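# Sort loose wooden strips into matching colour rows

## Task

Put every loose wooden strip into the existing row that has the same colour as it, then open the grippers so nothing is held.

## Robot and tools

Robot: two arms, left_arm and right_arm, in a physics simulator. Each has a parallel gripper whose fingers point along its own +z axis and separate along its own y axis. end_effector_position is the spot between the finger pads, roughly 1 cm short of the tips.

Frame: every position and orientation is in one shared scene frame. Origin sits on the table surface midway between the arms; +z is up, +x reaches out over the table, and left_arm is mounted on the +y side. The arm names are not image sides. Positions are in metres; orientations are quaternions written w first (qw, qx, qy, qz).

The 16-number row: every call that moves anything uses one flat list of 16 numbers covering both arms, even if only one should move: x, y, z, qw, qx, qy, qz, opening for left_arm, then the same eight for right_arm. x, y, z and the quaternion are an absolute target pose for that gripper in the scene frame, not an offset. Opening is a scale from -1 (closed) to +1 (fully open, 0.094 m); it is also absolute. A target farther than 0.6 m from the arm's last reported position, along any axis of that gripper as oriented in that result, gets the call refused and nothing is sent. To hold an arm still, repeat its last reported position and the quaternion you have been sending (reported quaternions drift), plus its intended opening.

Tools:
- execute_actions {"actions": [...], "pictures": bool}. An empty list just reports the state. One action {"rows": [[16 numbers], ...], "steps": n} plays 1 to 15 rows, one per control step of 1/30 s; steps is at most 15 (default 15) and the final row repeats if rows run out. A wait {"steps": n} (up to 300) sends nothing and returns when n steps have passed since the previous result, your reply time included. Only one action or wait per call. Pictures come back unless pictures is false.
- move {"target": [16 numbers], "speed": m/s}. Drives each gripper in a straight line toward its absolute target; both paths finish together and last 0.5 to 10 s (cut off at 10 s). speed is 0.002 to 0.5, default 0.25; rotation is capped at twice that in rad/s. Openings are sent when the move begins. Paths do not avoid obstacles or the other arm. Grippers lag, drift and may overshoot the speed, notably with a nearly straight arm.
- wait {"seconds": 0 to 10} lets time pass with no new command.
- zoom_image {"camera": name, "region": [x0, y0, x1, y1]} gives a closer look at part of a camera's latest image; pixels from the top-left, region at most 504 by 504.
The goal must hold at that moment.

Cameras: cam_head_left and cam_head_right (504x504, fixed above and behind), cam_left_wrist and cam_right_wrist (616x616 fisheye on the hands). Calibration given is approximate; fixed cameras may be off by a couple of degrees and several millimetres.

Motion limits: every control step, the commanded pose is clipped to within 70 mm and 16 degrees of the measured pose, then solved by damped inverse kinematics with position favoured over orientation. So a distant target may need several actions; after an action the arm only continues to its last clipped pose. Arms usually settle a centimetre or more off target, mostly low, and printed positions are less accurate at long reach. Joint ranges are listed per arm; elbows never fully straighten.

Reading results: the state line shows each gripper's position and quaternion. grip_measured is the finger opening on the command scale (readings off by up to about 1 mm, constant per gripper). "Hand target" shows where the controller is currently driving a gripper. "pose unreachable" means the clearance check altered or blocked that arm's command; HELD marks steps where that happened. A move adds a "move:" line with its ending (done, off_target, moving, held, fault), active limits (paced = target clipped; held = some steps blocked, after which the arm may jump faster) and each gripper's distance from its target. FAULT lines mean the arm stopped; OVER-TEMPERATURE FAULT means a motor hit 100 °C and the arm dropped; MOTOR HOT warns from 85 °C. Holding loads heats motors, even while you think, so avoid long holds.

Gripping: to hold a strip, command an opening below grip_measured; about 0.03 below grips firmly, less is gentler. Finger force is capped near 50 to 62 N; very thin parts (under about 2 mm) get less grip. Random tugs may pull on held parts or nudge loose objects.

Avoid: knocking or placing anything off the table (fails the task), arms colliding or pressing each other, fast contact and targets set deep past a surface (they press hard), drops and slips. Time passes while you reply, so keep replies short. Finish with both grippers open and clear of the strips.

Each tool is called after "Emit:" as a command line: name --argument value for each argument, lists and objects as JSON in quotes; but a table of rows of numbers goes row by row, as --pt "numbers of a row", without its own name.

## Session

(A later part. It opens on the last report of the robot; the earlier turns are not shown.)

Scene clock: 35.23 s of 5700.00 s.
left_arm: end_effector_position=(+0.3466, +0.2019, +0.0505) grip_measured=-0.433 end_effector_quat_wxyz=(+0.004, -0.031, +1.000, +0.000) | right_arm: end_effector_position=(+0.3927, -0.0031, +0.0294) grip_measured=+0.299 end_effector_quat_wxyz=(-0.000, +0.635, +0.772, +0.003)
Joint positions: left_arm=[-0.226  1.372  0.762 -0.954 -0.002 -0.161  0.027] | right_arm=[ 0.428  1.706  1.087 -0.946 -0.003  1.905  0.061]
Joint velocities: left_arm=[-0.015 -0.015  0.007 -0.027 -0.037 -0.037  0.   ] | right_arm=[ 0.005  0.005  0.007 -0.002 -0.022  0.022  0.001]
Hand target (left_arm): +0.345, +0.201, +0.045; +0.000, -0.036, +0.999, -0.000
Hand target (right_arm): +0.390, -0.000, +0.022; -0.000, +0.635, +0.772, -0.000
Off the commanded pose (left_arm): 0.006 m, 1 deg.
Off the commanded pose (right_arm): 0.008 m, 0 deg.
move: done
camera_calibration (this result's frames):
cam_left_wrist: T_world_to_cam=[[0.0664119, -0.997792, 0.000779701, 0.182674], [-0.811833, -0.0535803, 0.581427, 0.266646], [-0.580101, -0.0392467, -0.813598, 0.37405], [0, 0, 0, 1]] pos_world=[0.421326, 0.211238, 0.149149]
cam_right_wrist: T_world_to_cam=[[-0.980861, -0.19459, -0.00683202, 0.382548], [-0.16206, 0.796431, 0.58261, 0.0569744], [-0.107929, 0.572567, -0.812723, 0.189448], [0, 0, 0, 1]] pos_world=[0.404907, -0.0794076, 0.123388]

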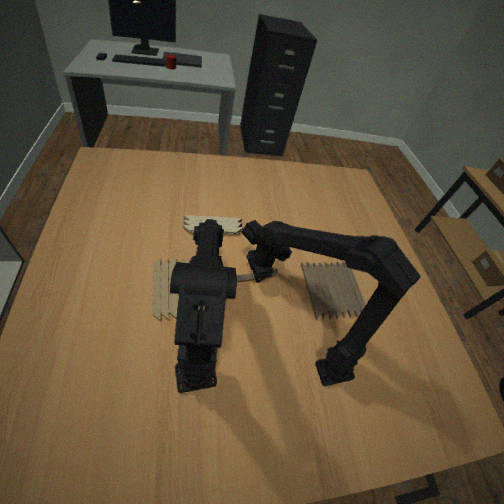

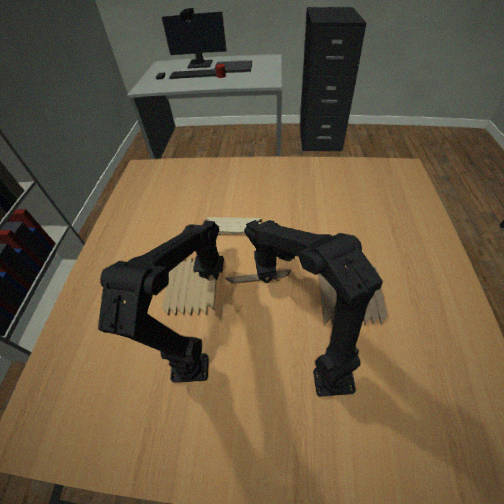

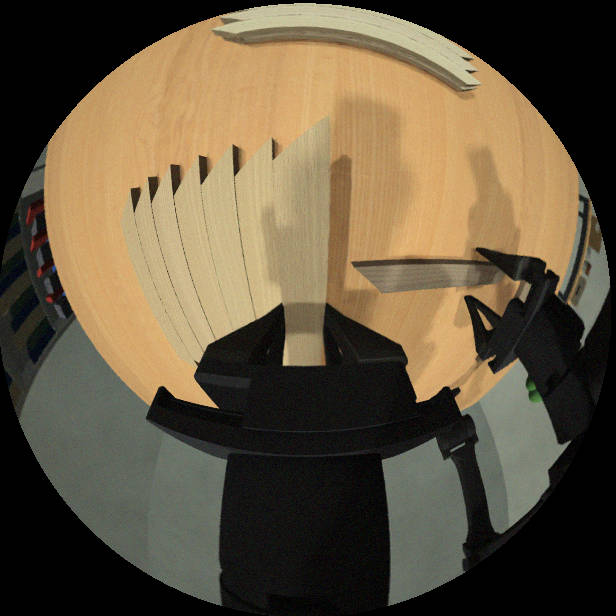

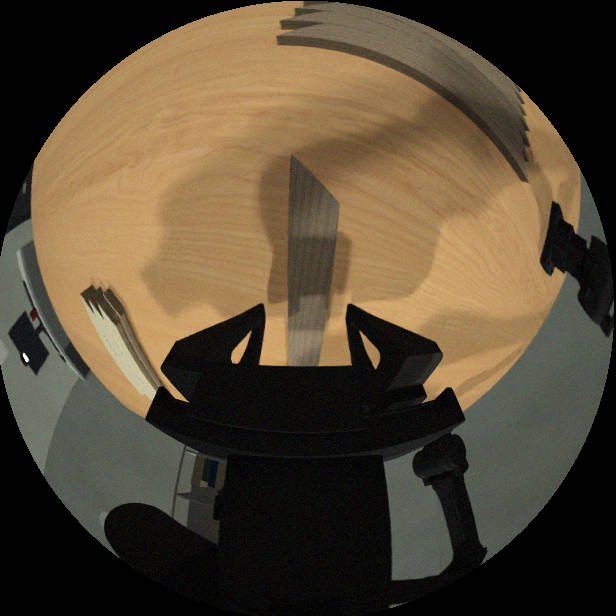

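Emit:
move --target '[0.345,0.2,0.045,0,-0.036,1,0,-0.48,0.387,0.008,0.003,0,0.652,0.758,0,0.1]' --speed 0.04

Emit:
execute_actions --actions '[{"rows":[[0.345,0.2,0.045,0,-0.036,1,0,-0.48,0.387,0.008,0.003,0,0.652,0.758,0,-0.48]]}]' --pictures false

Emit:
move --target '[0.345,0.2,0.045,0,-0.036,1,0,-0.48,0.385,-0.03,0.05,0,0.652,0.758,0,-0.48]' --speed 0.12

Scene clock: 40.77 s of 5700.00 s.
left_arm: end_effector_position=(+0.3466, +0.2019, +0.0505) grip_measured=-0.433 end_effector_quat_wxyz=(+0.004, -0.033, +0.999, +0.000) | right_arm: end_effector_position=(+0.3950, +0.0063, +0.0183) grip_measured=+0.101 end_effector_quat_wxyz=(+0.003, +0.651, +0.759, +0.011)
Joint positions: left_arm=[-0.226  1.372  0.762 -0.954 -0.002 -0.166  0.027] | right_arm=[ 0.444  1.729  1.084 -0.903 -0.001  1.961  0.052]
Joint velocities: left_arm=[ 0.005 -0.024 -0.007  0.007  0.022 -0.037  0.   ] | right_arm=[-0.005 -0.015  0.002  0.012 -0.007 -0.022 -0.   ]
Hand target (left_arm): +0.345, +0.200, +0.045; -0.000, -0.036, +0.999, +0.000
Hand target (right_arm): +0.387, +0.008, +0.003; +0.000, +0.652, +0.758, -0.000
Off the commanded pose (left_arm): 0.006 m, 1 deg.
Off the commanded pose (right_arm): 0.017 m, 1 deg.
After step 90, 1.57 s passed at rest.
move: off_target (right_arm)
camera_calibration (this result's frames):
cam_left_wrist: T_world_to_cam=[[0.0713592, -0.99745, 0.0008166, 0.180888], [-0.81156, -0.0575843, 0.581425, 0.26736], [-0.579895, -0.0421527, -0.8136, 0.374565], [0, 0, 0, 1]] pos_world=[0.421279, 0.211612, 0.149149]
cam_right_wrist: T_world_to_cam=[[-0.987639, -0.155021, -0.0231786, 0.389305], [-0.139007, 0.797921, 0.586515, 0.0470572], [-0.0724274, 0.582487, -0.809607, 0.16112], [0, 0, 0, 1]] pos_world=[0.402704, -0.071048, 0.111868]

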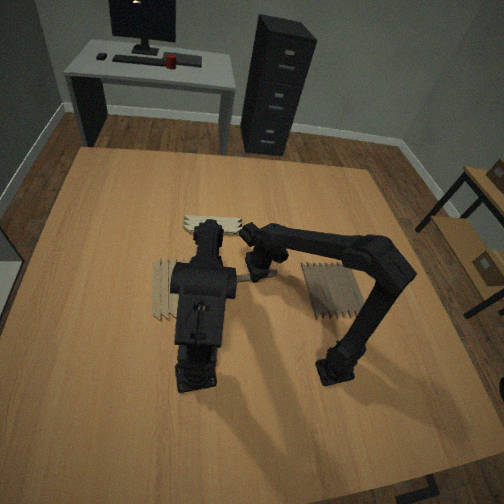

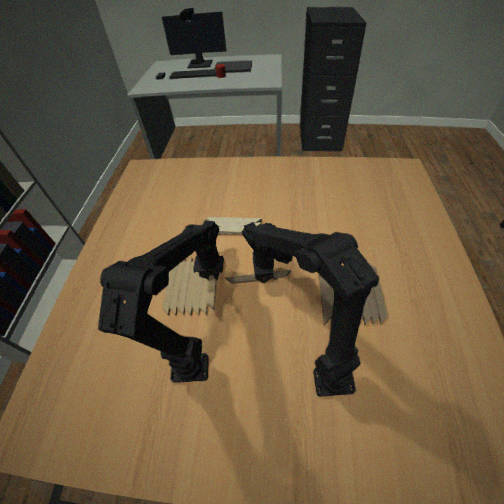

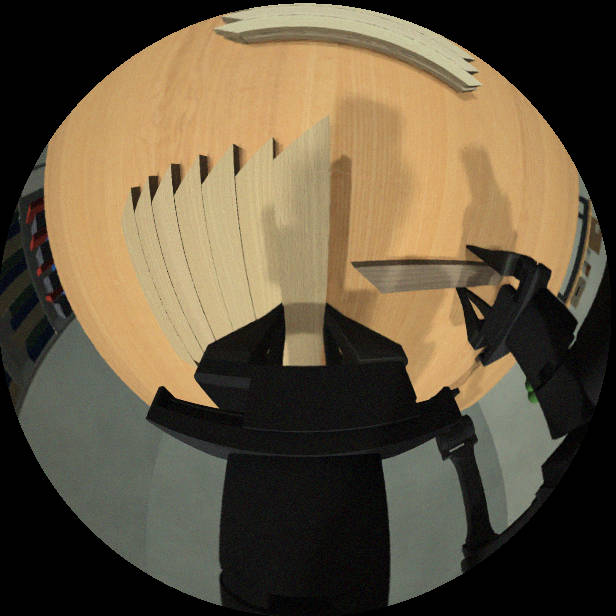

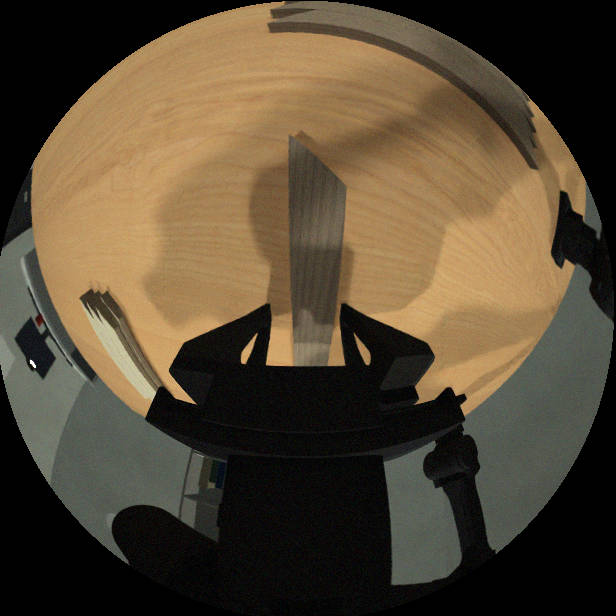

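Scene clock: 41.27 s of 5700.00 s.
left_arm: end_effector_position=(+0.3466, +0.2019, +0.0505) grip_measured=-0.433 end_effector_quat_wxyz=(+0.004, -0.033, +0.999, +0.000) | right_arm: end_effector_position=(+0.3948, +0.0071, +0.0182) grip_measured=-0.428 end_effector_quat_wxyz=(+0.004, +0.652, +0.759, +0.012)
Joint positions: left_arm=[-0.226  1.372  0.762 -0.954 -0.002 -0.166  0.027] | right_arm=[ 0.446  1.729  1.084 -0.901 -0.     1.965  0.027]
Joint velocities: left_arm=[-0.015  0.005 -0.002 -0.002 -0.022  0.037 -0.002] | right_arm=[-0.005  0.005 -0.012  0.007  0.066 -0.022 -0.001]
Hand target (left_arm): +0.345, +0.200, +0.045; -0.000, -0.036, +0.999, +0.000
Hand target (right_arm): +0.387, +0.008, +0.003; +0.000, +0.652, +0.758, -0.000
Off the commanded pose (left_arm): 0.006 m, 1 deg.
Off the commanded pose (right_arm): 0.017 m, 1 deg.
Steps of this call (steps 1 to 15: all 15 steps of this action). Readings (end_effector_position):
1: left_arm (+0.3466, +0.2019, +0.0505) | right_arm (+0.3950, +0.0063, +0.0183)
2: left_arm (+0.3466, +0.2019, +0.0505) | right_arm (+0.3949, +0.0066, +0.0183)
4: left_arm (+0.3466, +0.2019, +0.0505) | right_arm (+0.3948, +0.0071, +0.0182)
8: left_arm (+0.3466, +0.2019, +0.0505) | right_arm (+0.3948, +0.0071, +0.0182)
15: the state above

Scene clock: 42.33 s of 5700.00 s.
left_arm: end_effector_position=(+0.3466, +0.2019, +0.0505) grip_measured=-0.433 end_effector_quat_wxyz=(+0.004, -0.033, +0.999, +0.000) | right_arm: end_effector_position=(+0.3890, -0.0252, +0.0510) grip_measured=-0.428 end_effector_quat_wxyz=(+0.003, +0.655, +0.756, +0.007)
Joint positions: left_arm=[-0.226  1.372  0.762 -0.954 -0.002 -0.166  0.027] | right_arm=[ 0.39   1.635  1.062 -0.982 -0.     1.918  0.027]
Joint velocities: left_arm=[-0.005 -0.005 -0.007 -0.002 -0.051 -0.007  0.001] | right_arm=[ 0.005 -0.005 -0.012 -0.022  0.022 -0.007 -0.   ]
Hand target (left_arm): +0.345, +0.200, +0.045; -0.000, -0.036, +0.999, +0.000
Hand target (right_arm): +0.384, -0.030, +0.050; +0.000, +0.652, +0.758, +0.000
Off the commanded pose (left_arm): 0.006 m, 1 deg.
Off the commanded pose (right_arm): 0.006 m, 1 deg.
move: done
camera_calibration (this result's frames):
cam_left_wrist: T_world_to_cam=[[0.0713592, -0.99745, 0.0008166, 0.180888], [-0.81156, -0.0575843, 0.581425, 0.26736], [-0.579895, -0.0421527, -0.8136, 0.374565], [0, 0, 0, 1]] pos_world=[0.421279, 0.211612, 0.149149]
cam_right_wrist: T_world_to_cam=[[-0.989469, -0.143788, -0.0166477, 0.379897], [-0.126422, 0.802449, 0.583175, 0.0475894], [-0.0704945, 0.579138, -0.812176, 0.204848], [0, 0, 0, 1]] pos_world=[0.396353, -0.102199, 0.144944]

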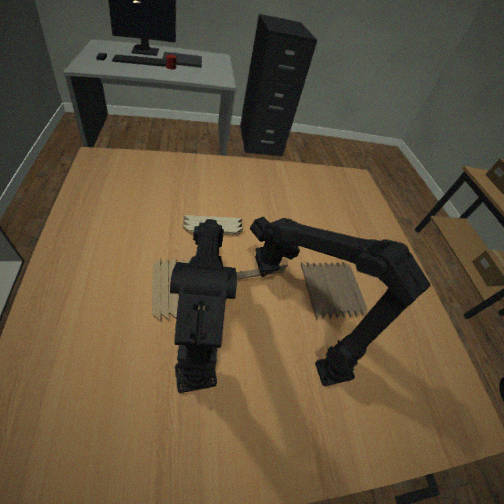

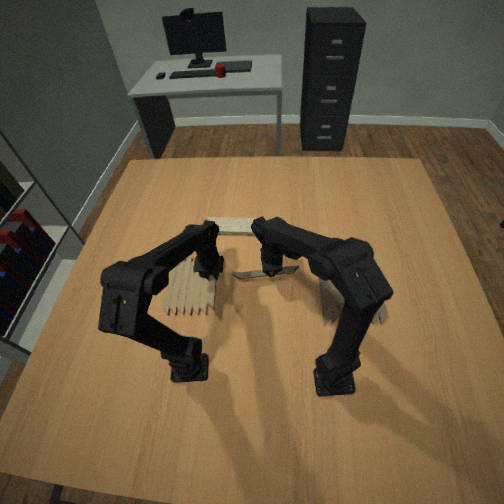

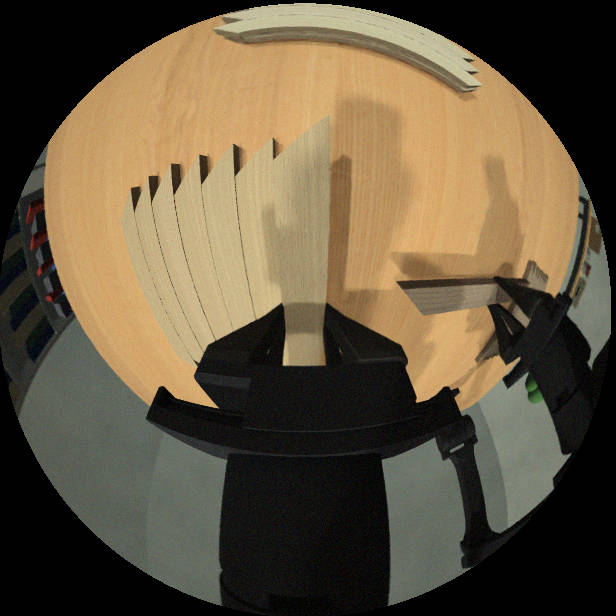

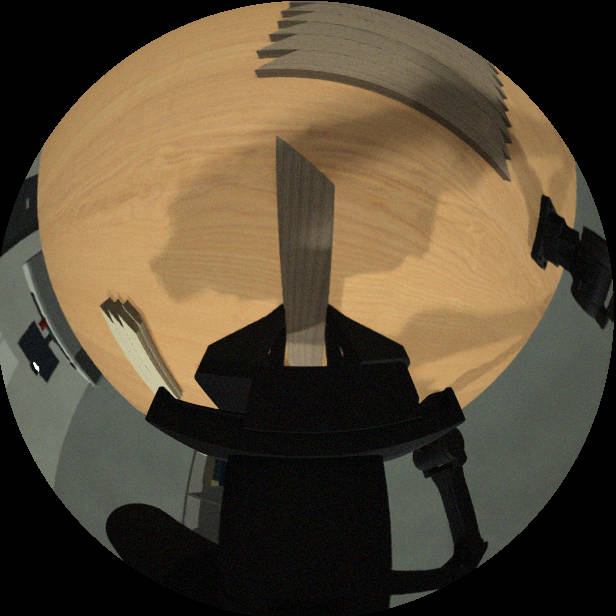

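Emit:
move --target '[0.343,0.185,0.015,0,-0.036,1,0,-0.48,0.34,-0.175,0.032,0,-0.01,1,0,-0.48]' --speed 0.3

Scene clock: 46.97 s of 5700.00 s.
left_arm: end_effector_position=(+0.3454, +0.1877, +0.0213) grip_measured=-0.433 end_effector_quat_wxyz=(+0.004, -0.035, +0.999, +0.000) | right_arm: end_effector_position=(+0.3381, -0.1719, +0.0287) grip_measured=-0.428 end_effector_quat_wxyz=(-0.008, -0.008, +1.000, -0.003)
Joint positions: left_arm=[-0.27   1.431  0.725 -0.856 -0.002 -0.211  0.027] | right_arm=[ 0.077  1.463  0.784 -0.909  0.003  0.161  0.027]
Joint velocities: left_arm=[-0.005 -0.015 -0.017 -0.002 -0.007  0.051 -0.   ] | right_arm=[ 0.015 -0.005  0.022 -0.007 -0.051 -0.051 -0.001]
Hand target (left_arm): +0.343, +0.185, +0.015; +0.000, -0.036, +0.999, -0.000
Hand target (right_arm): +0.339, -0.175, +0.031; +0.000, -0.010, +1.000, -0.001
Off the commanded pose (left_arm): 0.007 m, 1 deg.
Off the commanded pose (right_arm): 0.005 m, 1 deg.
move: done
camera_calibration (this result's frames):
cam_left_wrist: T_world_to_cam=[[0.0736387, -0.997284, 0.00148464, 0.165944], [-0.812326, -0.0591178, 0.580199, 0.283135], [-0.578536, -0.0439311, -0.814473, 0.349365], [0, 0, 0, 1]] pos_world=[0.419898, 0.19758, 0.120028]
cam_right_wrist: T_world_to_cam=[[0.0178647, -0.999834, 0.0036055, -0.18025], [-0.805595, -0.0122581, 0.59234, 0.261173], [-0.592198, -0.0134866, -0.80568, 0.342471], [0, 0, 0, 1]] pos_world=[0.41643, -0.172399, 0.121869]

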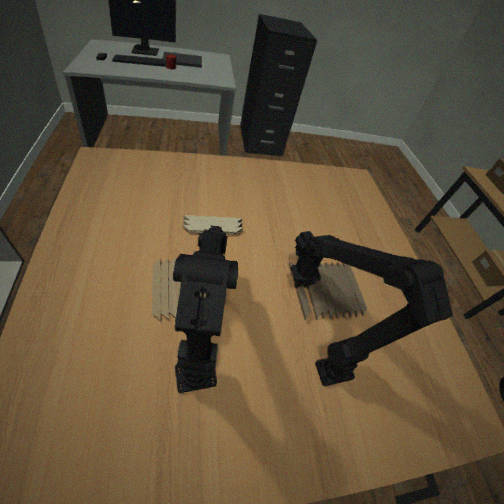

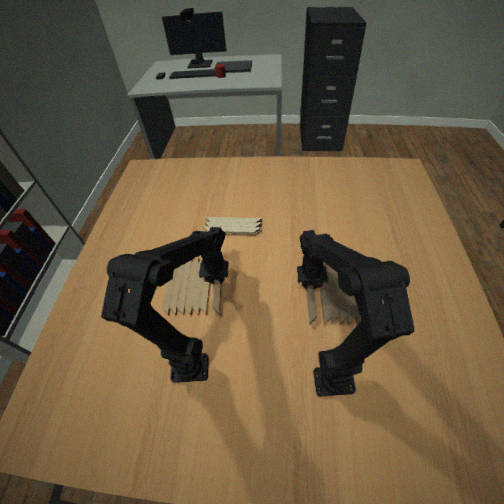

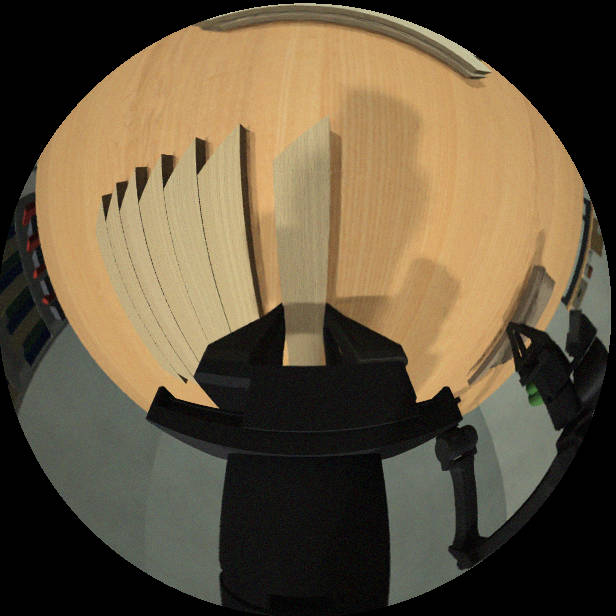

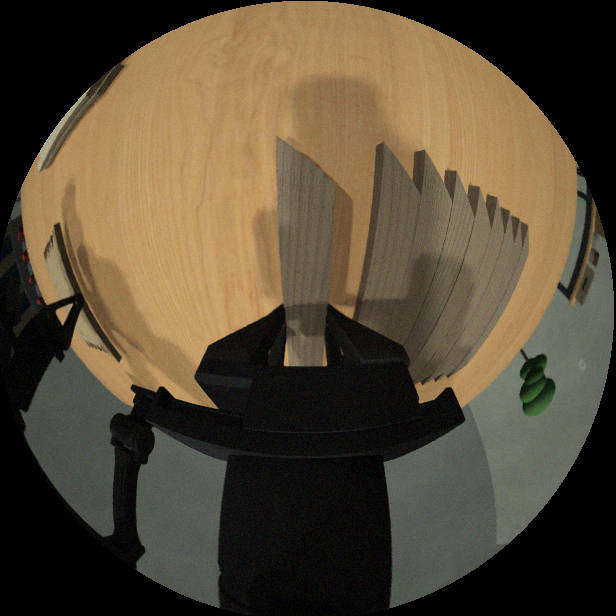

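Emit:
move --target '[0.345,0.188,0.005,0,-0.036,1,0,-0.48,0.339,-0.185,0.009,0,-0.01,1,0,-0.48]' --speed 0.03

Scene clock: 51.17 s of 5700.00 s.
left_arm: end_effector_position=(+0.3471, +0.1874, +0.0120) grip_measured=-0.433 end_effector_quat_wxyz=(+0.005, -0.035, +0.999, -0.000) | right_arm: end_effector_position=(+0.3416, -0.1814, +0.0163) grip_measured=-0.428 end_effector_quat_wxyz=(+0.005, -0.008, +1.000, -0.000)
Joint positions: left_arm=[-0.27   1.455  0.718 -0.824 -0.002 -0.211  0.027] | right_arm=[ 0.048  1.477  0.757 -0.841  0.002  0.131  0.027]
Joint velocities: left_arm=[ 0.005 -0.005 -0.002 -0.027  0.022 -0.066 -0.   ] | right_arm=[ 0.005 -0.005 -0.012  0.012  0.022  0.037 -0.001]
Hand target (left_arm): +0.345, +0.188, +0.005; +0.000, -0.036, +0.999, +0.000
Hand target (right_arm): +0.339, -0.185, +0.009; +0.000, -0.010, +1.000, -0.000
Off the commanded pose (left_arm): 0.007 m, 1 deg.
Off the commanded pose (right_arm): 0.009 m, 1 deg.
After step 90, 0.13 s passed at rest.
move: done
camera_calibration (this result's frames):
cam_left_wrist: T_world_to_cam=[[0.0736369, -0.997284, 0.00172988, 0.165587], [-0.812983, -0.0590238, 0.579288, 0.290132], [-0.577613, -0.0440633, -0.815121, 0.342461], [0, 0, 0, 1]] pos_world=[0.421489, 0.197352, 0.110791]
cam_right_wrist: T_world_to_cam=[[0.0189759, -0.999819, -0.00113785, -0.190058], [-0.820993, -0.0162314, 0.570708, 0.276167], [-0.570623, -0.00989553, -0.821153, 0.327884], [0, 0, 0, 1]] pos_world=[0.417436, -0.182297, 0.111416]

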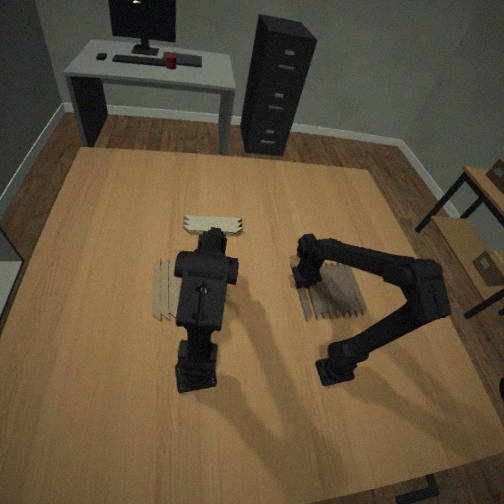

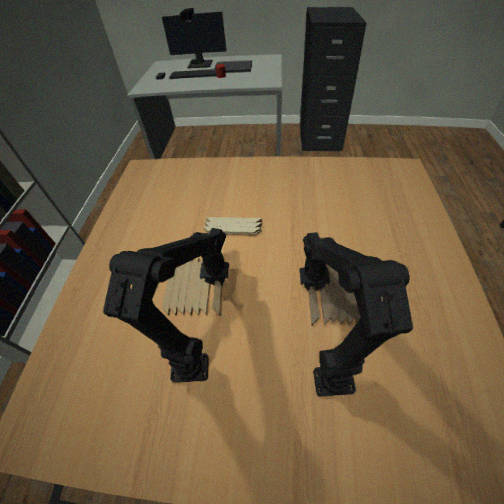

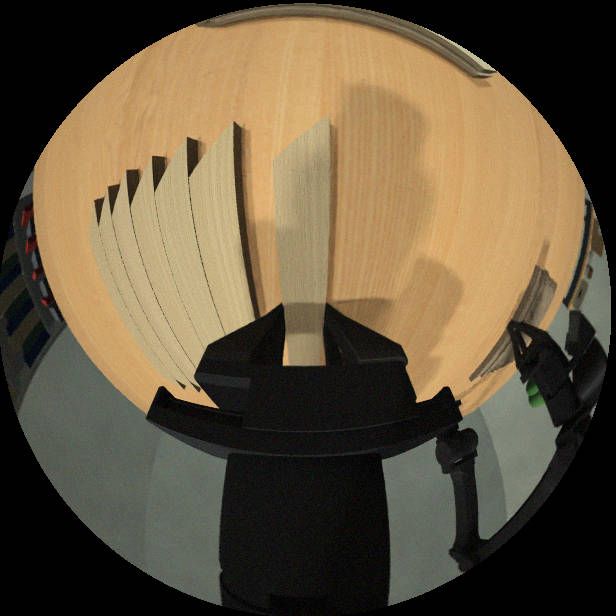

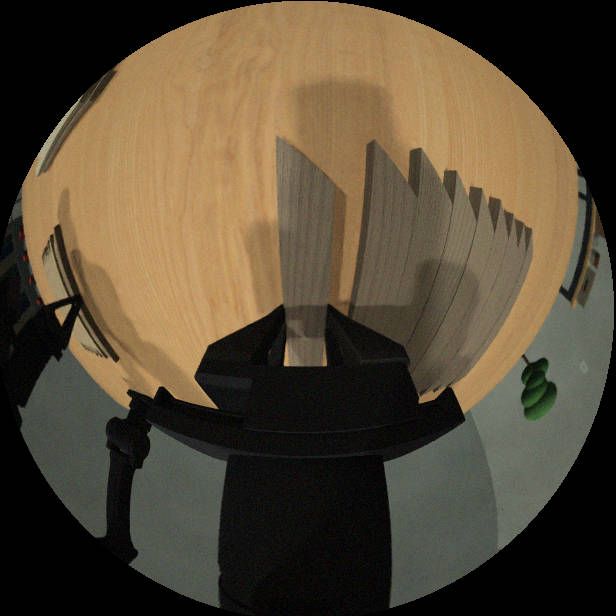

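Emit:
execute_actions --actions '[{"rows":[[0.345,0.188,0.005,0,-0.036,1,0,-0.28,0.339,-0.185,0.008,0,-0.01,1,0,-0.28]],"steps":8}]' --pictures false

Emit:
move --target '[0.35,0.188,0.06,0,-0.036,1,0,-0.28,0.345,-0.182,0.063,0,-0.01,1,0,-0.28]' --speed 0.15

Emit:
move --target '[0.345,0.145,0.04,0,-0.731,0.682,0,0.8,0.325,-0.138,0.045,0,0.704,0.71,0,0.8]' --speed 0.5

Emit:
move --target '[0.342,0.148,0.008,0,-0.731,0.682,0,0.8,0.322,-0.142,0.012,0,0.704,0.71,0,0.8]' --speed 0.08

Emit:
move --target '[0.34,0.182,0.008,0,-0.731,0.682,0,0.8,0.322,-0.176,0.012,0,0.704,0.71,0,0.8]' --speed 0.04

Scene clock: 55.77 s of 5700.00 s.
left_arm: end_effector_position=(+0.3473, +0.1874, +0.0117) grip_measured=-0.281 end_effector_quat_wxyz=(+0.005, -0.035, +0.999, -0.000) | right_arm: end_effector_position=(+0.3425, -0.1812, +0.0161) grip_measured=-0.282 end_effector_quat_wxyz=(+0.007, -0.010, +1.000, -0.000)
Joint positions: left_arm=[-0.27   1.456  0.718 -0.822 -0.002 -0.211  0.034] | right_arm=[ 0.048  1.478  0.757 -0.837  0.002  0.128  0.034]
Joint velocities: left_arm=[ 0.024 -0.015  0.012 -0.007 -0.095 -0.051 -0.001] | right_arm=[ 0.005  0.005  0.002 -0.007 -0.022 -0.066  0.   ]
Hand target (left_arm): +0.345, +0.188, +0.005; -0.000, -0.036, +0.999, +0.000
Hand target (right_arm): +0.339, -0.185, +0.008; +0.000, -0.010, +1.000, -0.000
Off the commanded pose (left_arm): 0.007 m, 1 deg.
Off the commanded pose (right_arm): 0.010 m, 1 deg.
Steps of this call (steps 1 to 90: nothing new was sent; then 1.33 s passed at rest; steps 91 to 98: all 8 steps of this action). Readings (end_effector_position):
91: left_arm (+0.3471, +0.1874, +0.0120) | right_arm (+0.3417, -0.1814, +0.0163)
92: left_arm (+0.3473, +0.1874, +0.0118) | right_arm (+0.3421, -0.1813, +0.0163)
94: left_arm (+0.3473, +0.1874, +0.0117) | right_arm (+0.3424, -0.1813, +0.0161)
98: the state above

Scene clock: 56.83 s of 5700.00 s.
left_arm: end_effector_position=(+0.3365, +0.1889, +0.0496) grip_measured=-0.281 end_effector_quat_wxyz=(-0.011, -0.035, +0.999, +0.003) | right_arm: end_effector_position=(+0.3277, -0.1834, +0.0497) grip_measured=-0.282 end_effector_quat_wxyz=(-0.016, -0.010, +1.000, -0.003)
Joint positions: left_arm=[-0.27   1.371  0.758 -0.979 -0.002 -0.211  0.034] | right_arm=[ 0.048  1.402  0.789 -0.99   0.002  0.128  0.034]
Joint velocities: left_arm=[-0.005  0.034  0.002 -0.002  0.007  0.037 -0.   ] | right_arm=[-0.005 -0.005 -0.007 -0.007 -0.022  0.007 -0.   ]
Hand target (left_arm): +0.350, +0.188, +0.060; +0.000, -0.036, +0.999, +0.000
Hand target (right_arm): +0.344, -0.182, +0.063; +0.000, -0.010, +1.000, -0.000
Off the commanded pose (left_arm): 0.017 m, 1 deg.
Off the commanded pose (right_arm): 0.022 m, 2 deg.
move: off_target (left_arm, right_arm)
camera_calibration (this result's frames):
cam_left_wrist: T_world_to_cam=[[0.0735848, -0.997276, -0.00505478, 0.168152], [-0.794434, -0.0616804, 0.60421, 0.252885], [-0.602876, -0.0404449, -0.796809, 0.374042], [0, 0, 0, 1]] pos_world=[0.414028, 0.198421, 0.146095]
cam_right_wrist: T_world_to_cam=[[0.021709, -0.999756, 0.0041662, -0.192974], [-0.796556, -0.014778, 0.604384, 0.236233], [-0.604175, -0.0164392, -0.796682, 0.355932], [0, 0, 0, 1]] pos_world=[0.407407, -0.183585, 0.141593]

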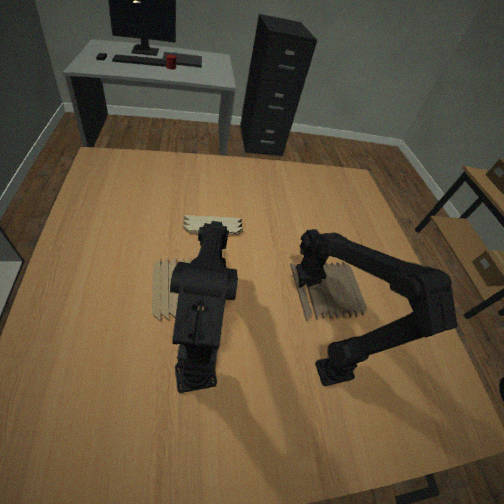

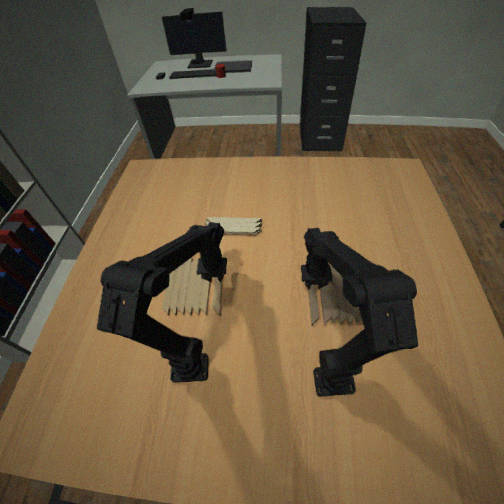

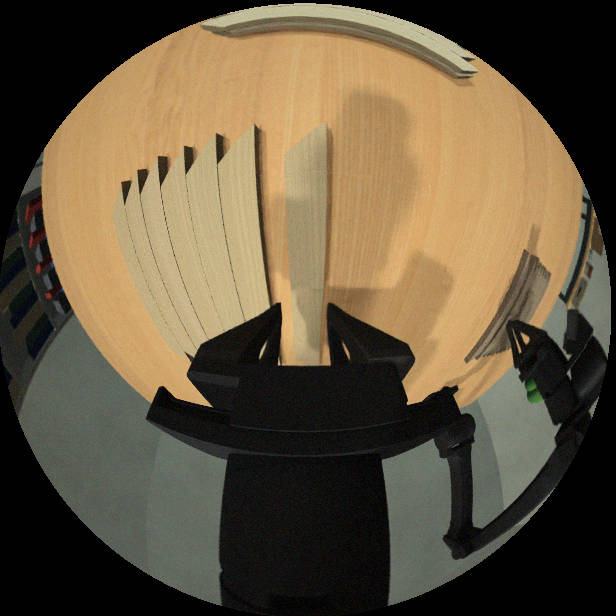

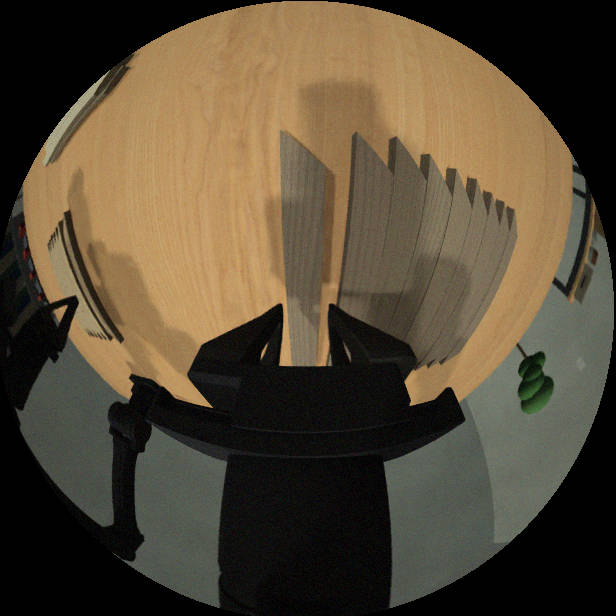

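Scene clock: 59.17 s of 5700.00 s.
left_arm: end_effector_position=(+0.3365, +0.1501, +0.0394) grip_measured=+0.799 end_effector_quat_wxyz=(+0.004, +0.729, -0.684, -0.004) | right_arm: end_effector_position=(+0.3272, -0.1406, +0.0495) grip_measured=+0.799 end_effector_quat_wxyz=(-0.002, +0.703, +0.711, +0.002)
Joint positions: left_arm=[-0.385  1.404  0.758 -0.936  0.004 -1.891  0.084] | right_arm=[ 0.17   1.402  0.789 -0.956 -0.005  1.83   0.085]
Joint velocities: left_arm=[ 0.005 -0.005 -0.012 -0.002 -0.066 -0.007  0.   ] | right_arm=[ 0.005  0.015 -0.007  0.002 -0.051 -0.051 -0.   ]
Hand target (left_arm): +0.346, +0.146, +0.040; +0.000, +0.731, -0.682, +0.001
Hand target (right_arm): +0.326, -0.138, +0.045; -0.000, +0.704, +0.710, -0.000
Off the commanded pose (left_arm): 0.010 m, 1 deg.
Off the commanded pose (right_arm): 0.006 m, 0 deg.
move: done
camera_calibration (this result's frames):
cam_left_wrist: T_world_to_cam=[[0.997619, 0.0680744, -0.0110549, -0.341216], [0.0615831, -0.807142, 0.587136, 0.0811245], [0.031046, -0.586419, -0.809413, 0.233425], [0, 0, 0, 1]] pos_world=[0.32816, 0.225592, 0.137534]
cam_right_wrist: T_world_to_cam=[[-0.999915, -0.0127405, -0.00261467, 0.323209], [-0.0118758, 0.812419, 0.582954, 0.0971727], [-0.00530289, 0.582936, -0.812501, 0.245339], [0, 0, 0, 1]] pos_world=[0.325637, -0.217844, 0.143536]

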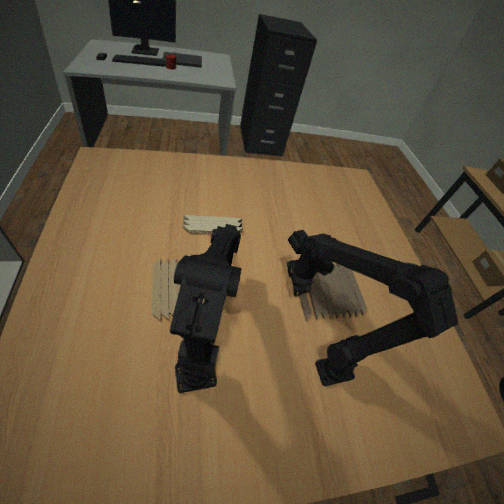

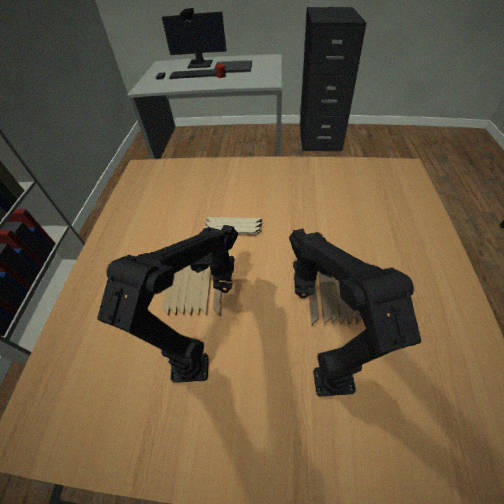

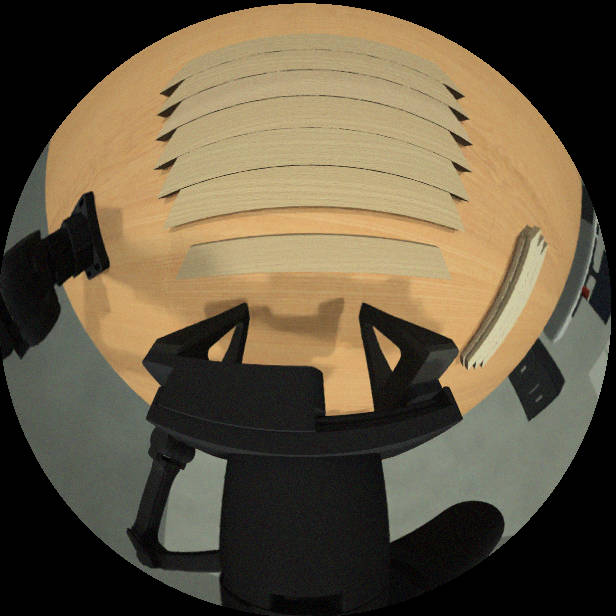

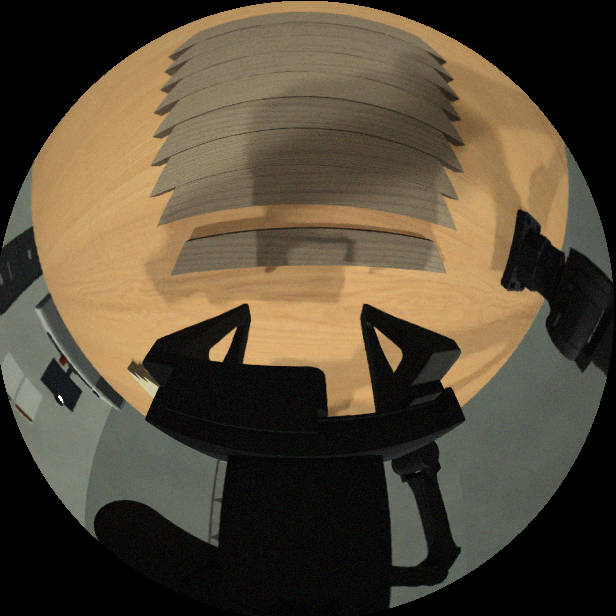

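Scene clock: 60.00 s of 5700.00 s.
left_arm: end_effector_position=(+0.3435, +0.1483, +0.0133) grip_measured=+0.799 end_effector_quat_wxyz=(+0.000, +0.729, -0.684, +0.003) | right_arm: end_effector_position=(+0.3245, -0.1415, +0.0168) grip_measured=+0.799 end_effector_quat_wxyz=(-0.001, +0.703, +0.711, +0.003)
Joint positions: left_arm=[-0.385  1.465  0.734 -0.834  0.003 -1.892  0.084] | right_arm=[ 0.17   1.458  0.739 -0.847 -0.004  1.831  0.085]
Joint velocities: left_arm=[-0.005  0.005 -0.017  0.007  0.007 -0.022 -0.001] | right_arm=[-0.005 -0.005  0.012  0.007 -0.007 -0.022 -0.001]
Hand target (left_arm): +0.342, +0.148, +0.009; +0.000, +0.731, -0.682, +0.000
Hand target (right_arm): +0.322, -0.142, +0.012; -0.000, +0.704, +0.710, -0.000
Off the commanded pose (left_arm): 0.006 m, 0 deg.
Off the commanded pose (right_arm): 0.005 m, 0 deg.
move: done
camera_calibration (this result's frames):
cam_left_wrist: T_world_to_cam=[[0.997639, 0.0684428, 0.00569296, -0.348701], [0.0518322, -0.80471, 0.591401, 0.0974918], [0.0450584, -0.58971, -0.806357, 0.206686], [0, 0, 0, 1]] pos_world=[0.333512, 0.224203, 0.110991]
cam_right_wrist: T_world_to_cam=[[-0.999909, -0.0123567, -0.00538935, 0.320583], [-0.0131817, 0.812436, 0.582901, 0.117358], [-0.00282424, 0.582919, -0.812525, 0.21842], [0, 0, 0, 1]] pos_world=[0.322717, -0.218706, 0.110791]

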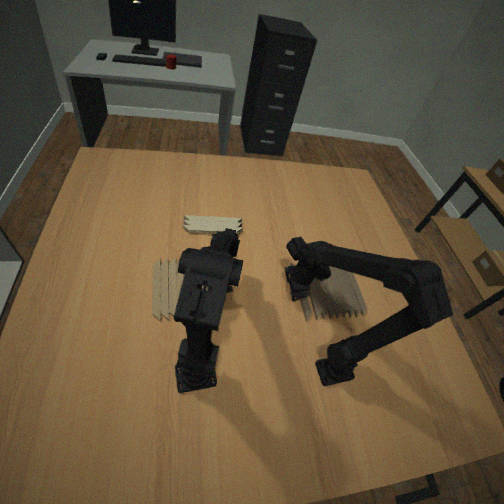

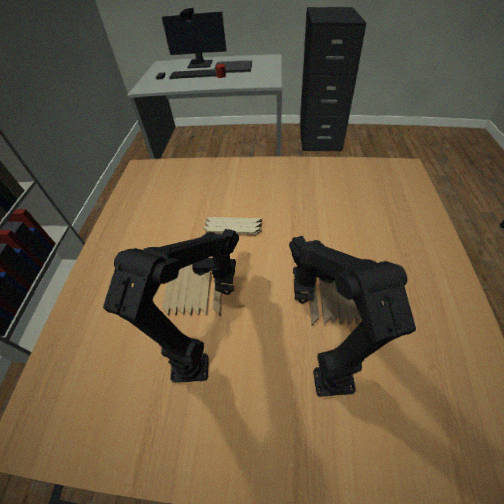

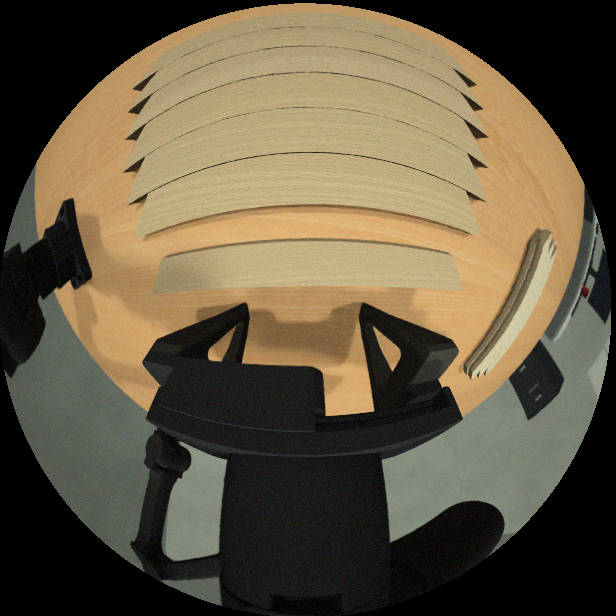

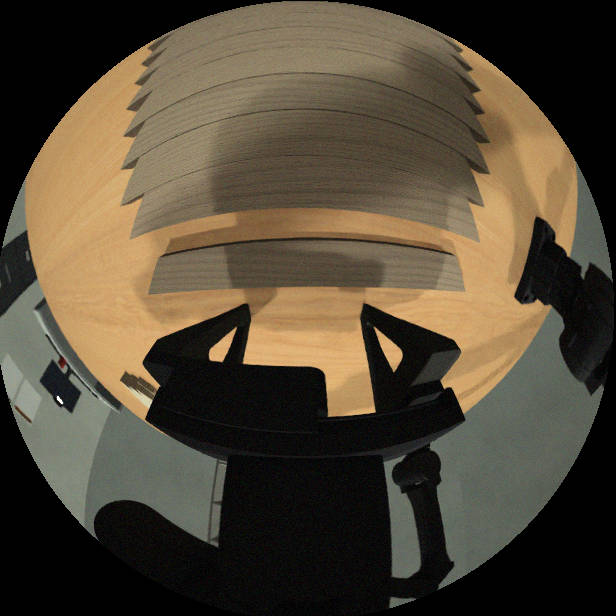

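Scene clock: 61.17 s of 5700.00 s.
left_arm: end_effector_position=(+0.3417, +0.1783, +0.0105) grip_measured=+0.799 end_effector_quat_wxyz=(+0.002, +0.733, -0.680, -0.000) | right_arm: end_effector_position=(+0.3265, -0.1701, +0.0158) grip_measured=+0.799 end_effector_quat_wxyz=(-0.000, +0.704, +0.710, +0.003)
Joint positions: left_arm=[-0.297  1.456  0.714 -0.831  0.003 -1.816  0.084] | right_arm=[ 0.085  1.449  0.725 -0.842 -0.004  1.747  0.085]
Joint velocities: left_arm=[ 0.005  0.015 -0.012  0.007 -0.051  0.022 -0.003] | right_arm=[-0.005 -0.005 -0.007  0.007 -0.022  0.007 -0.001]
Hand target (left_arm): +0.339, +0.182, +0.008; -0.000, +0.731, -0.682, -0.001
Hand target (right_arm): +0.322, -0.176, +0.012; +0.000, +0.704, +0.710, +0.000
Off the commanded pose (left_arm): 0.005 m, 0 deg.
Off the commanded pose (right_arm): 0.008 m, 0 deg.
move: done
camera_calibration (this result's frames):
cam_left_wrist: T_world_to_cam=[[0.996775, 0.0802318, -0.00124865, -0.350619], [0.0655533, -0.805244, 0.589309, 0.118844], [0.0462759, -0.587491, -0.807907, 0.221458], [0, 0, 0, 1]] pos_world=[0.331449, 0.253933, 0.108444]
cam_right_wrist: T_world_to_cam=[[-0.999924, -0.0104483, -0.00647338, 0.322576], [-0.0122629, 0.812329, 0.58307, 0.140917], [-0.0008336, 0.583106, -0.812396, 0.233714], [0, 0, 0, 1]] pos_world=[0.324474, -0.247381, 0.109792]

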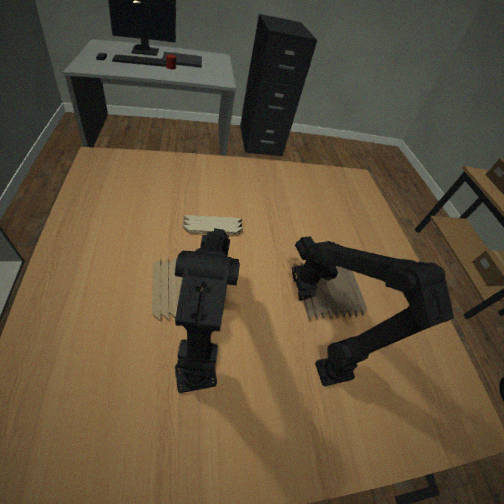

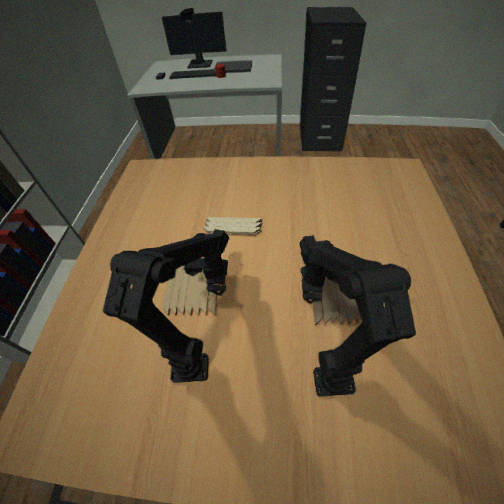

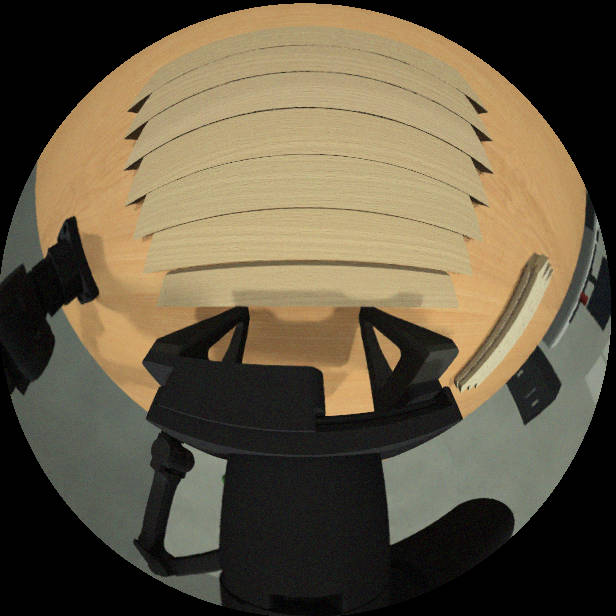

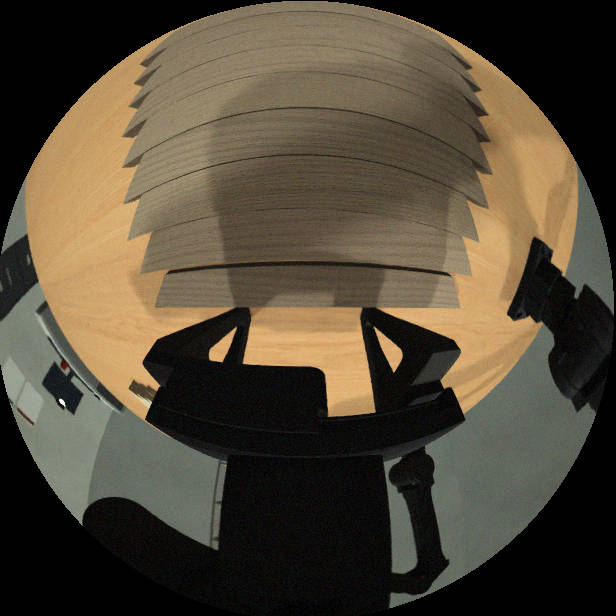

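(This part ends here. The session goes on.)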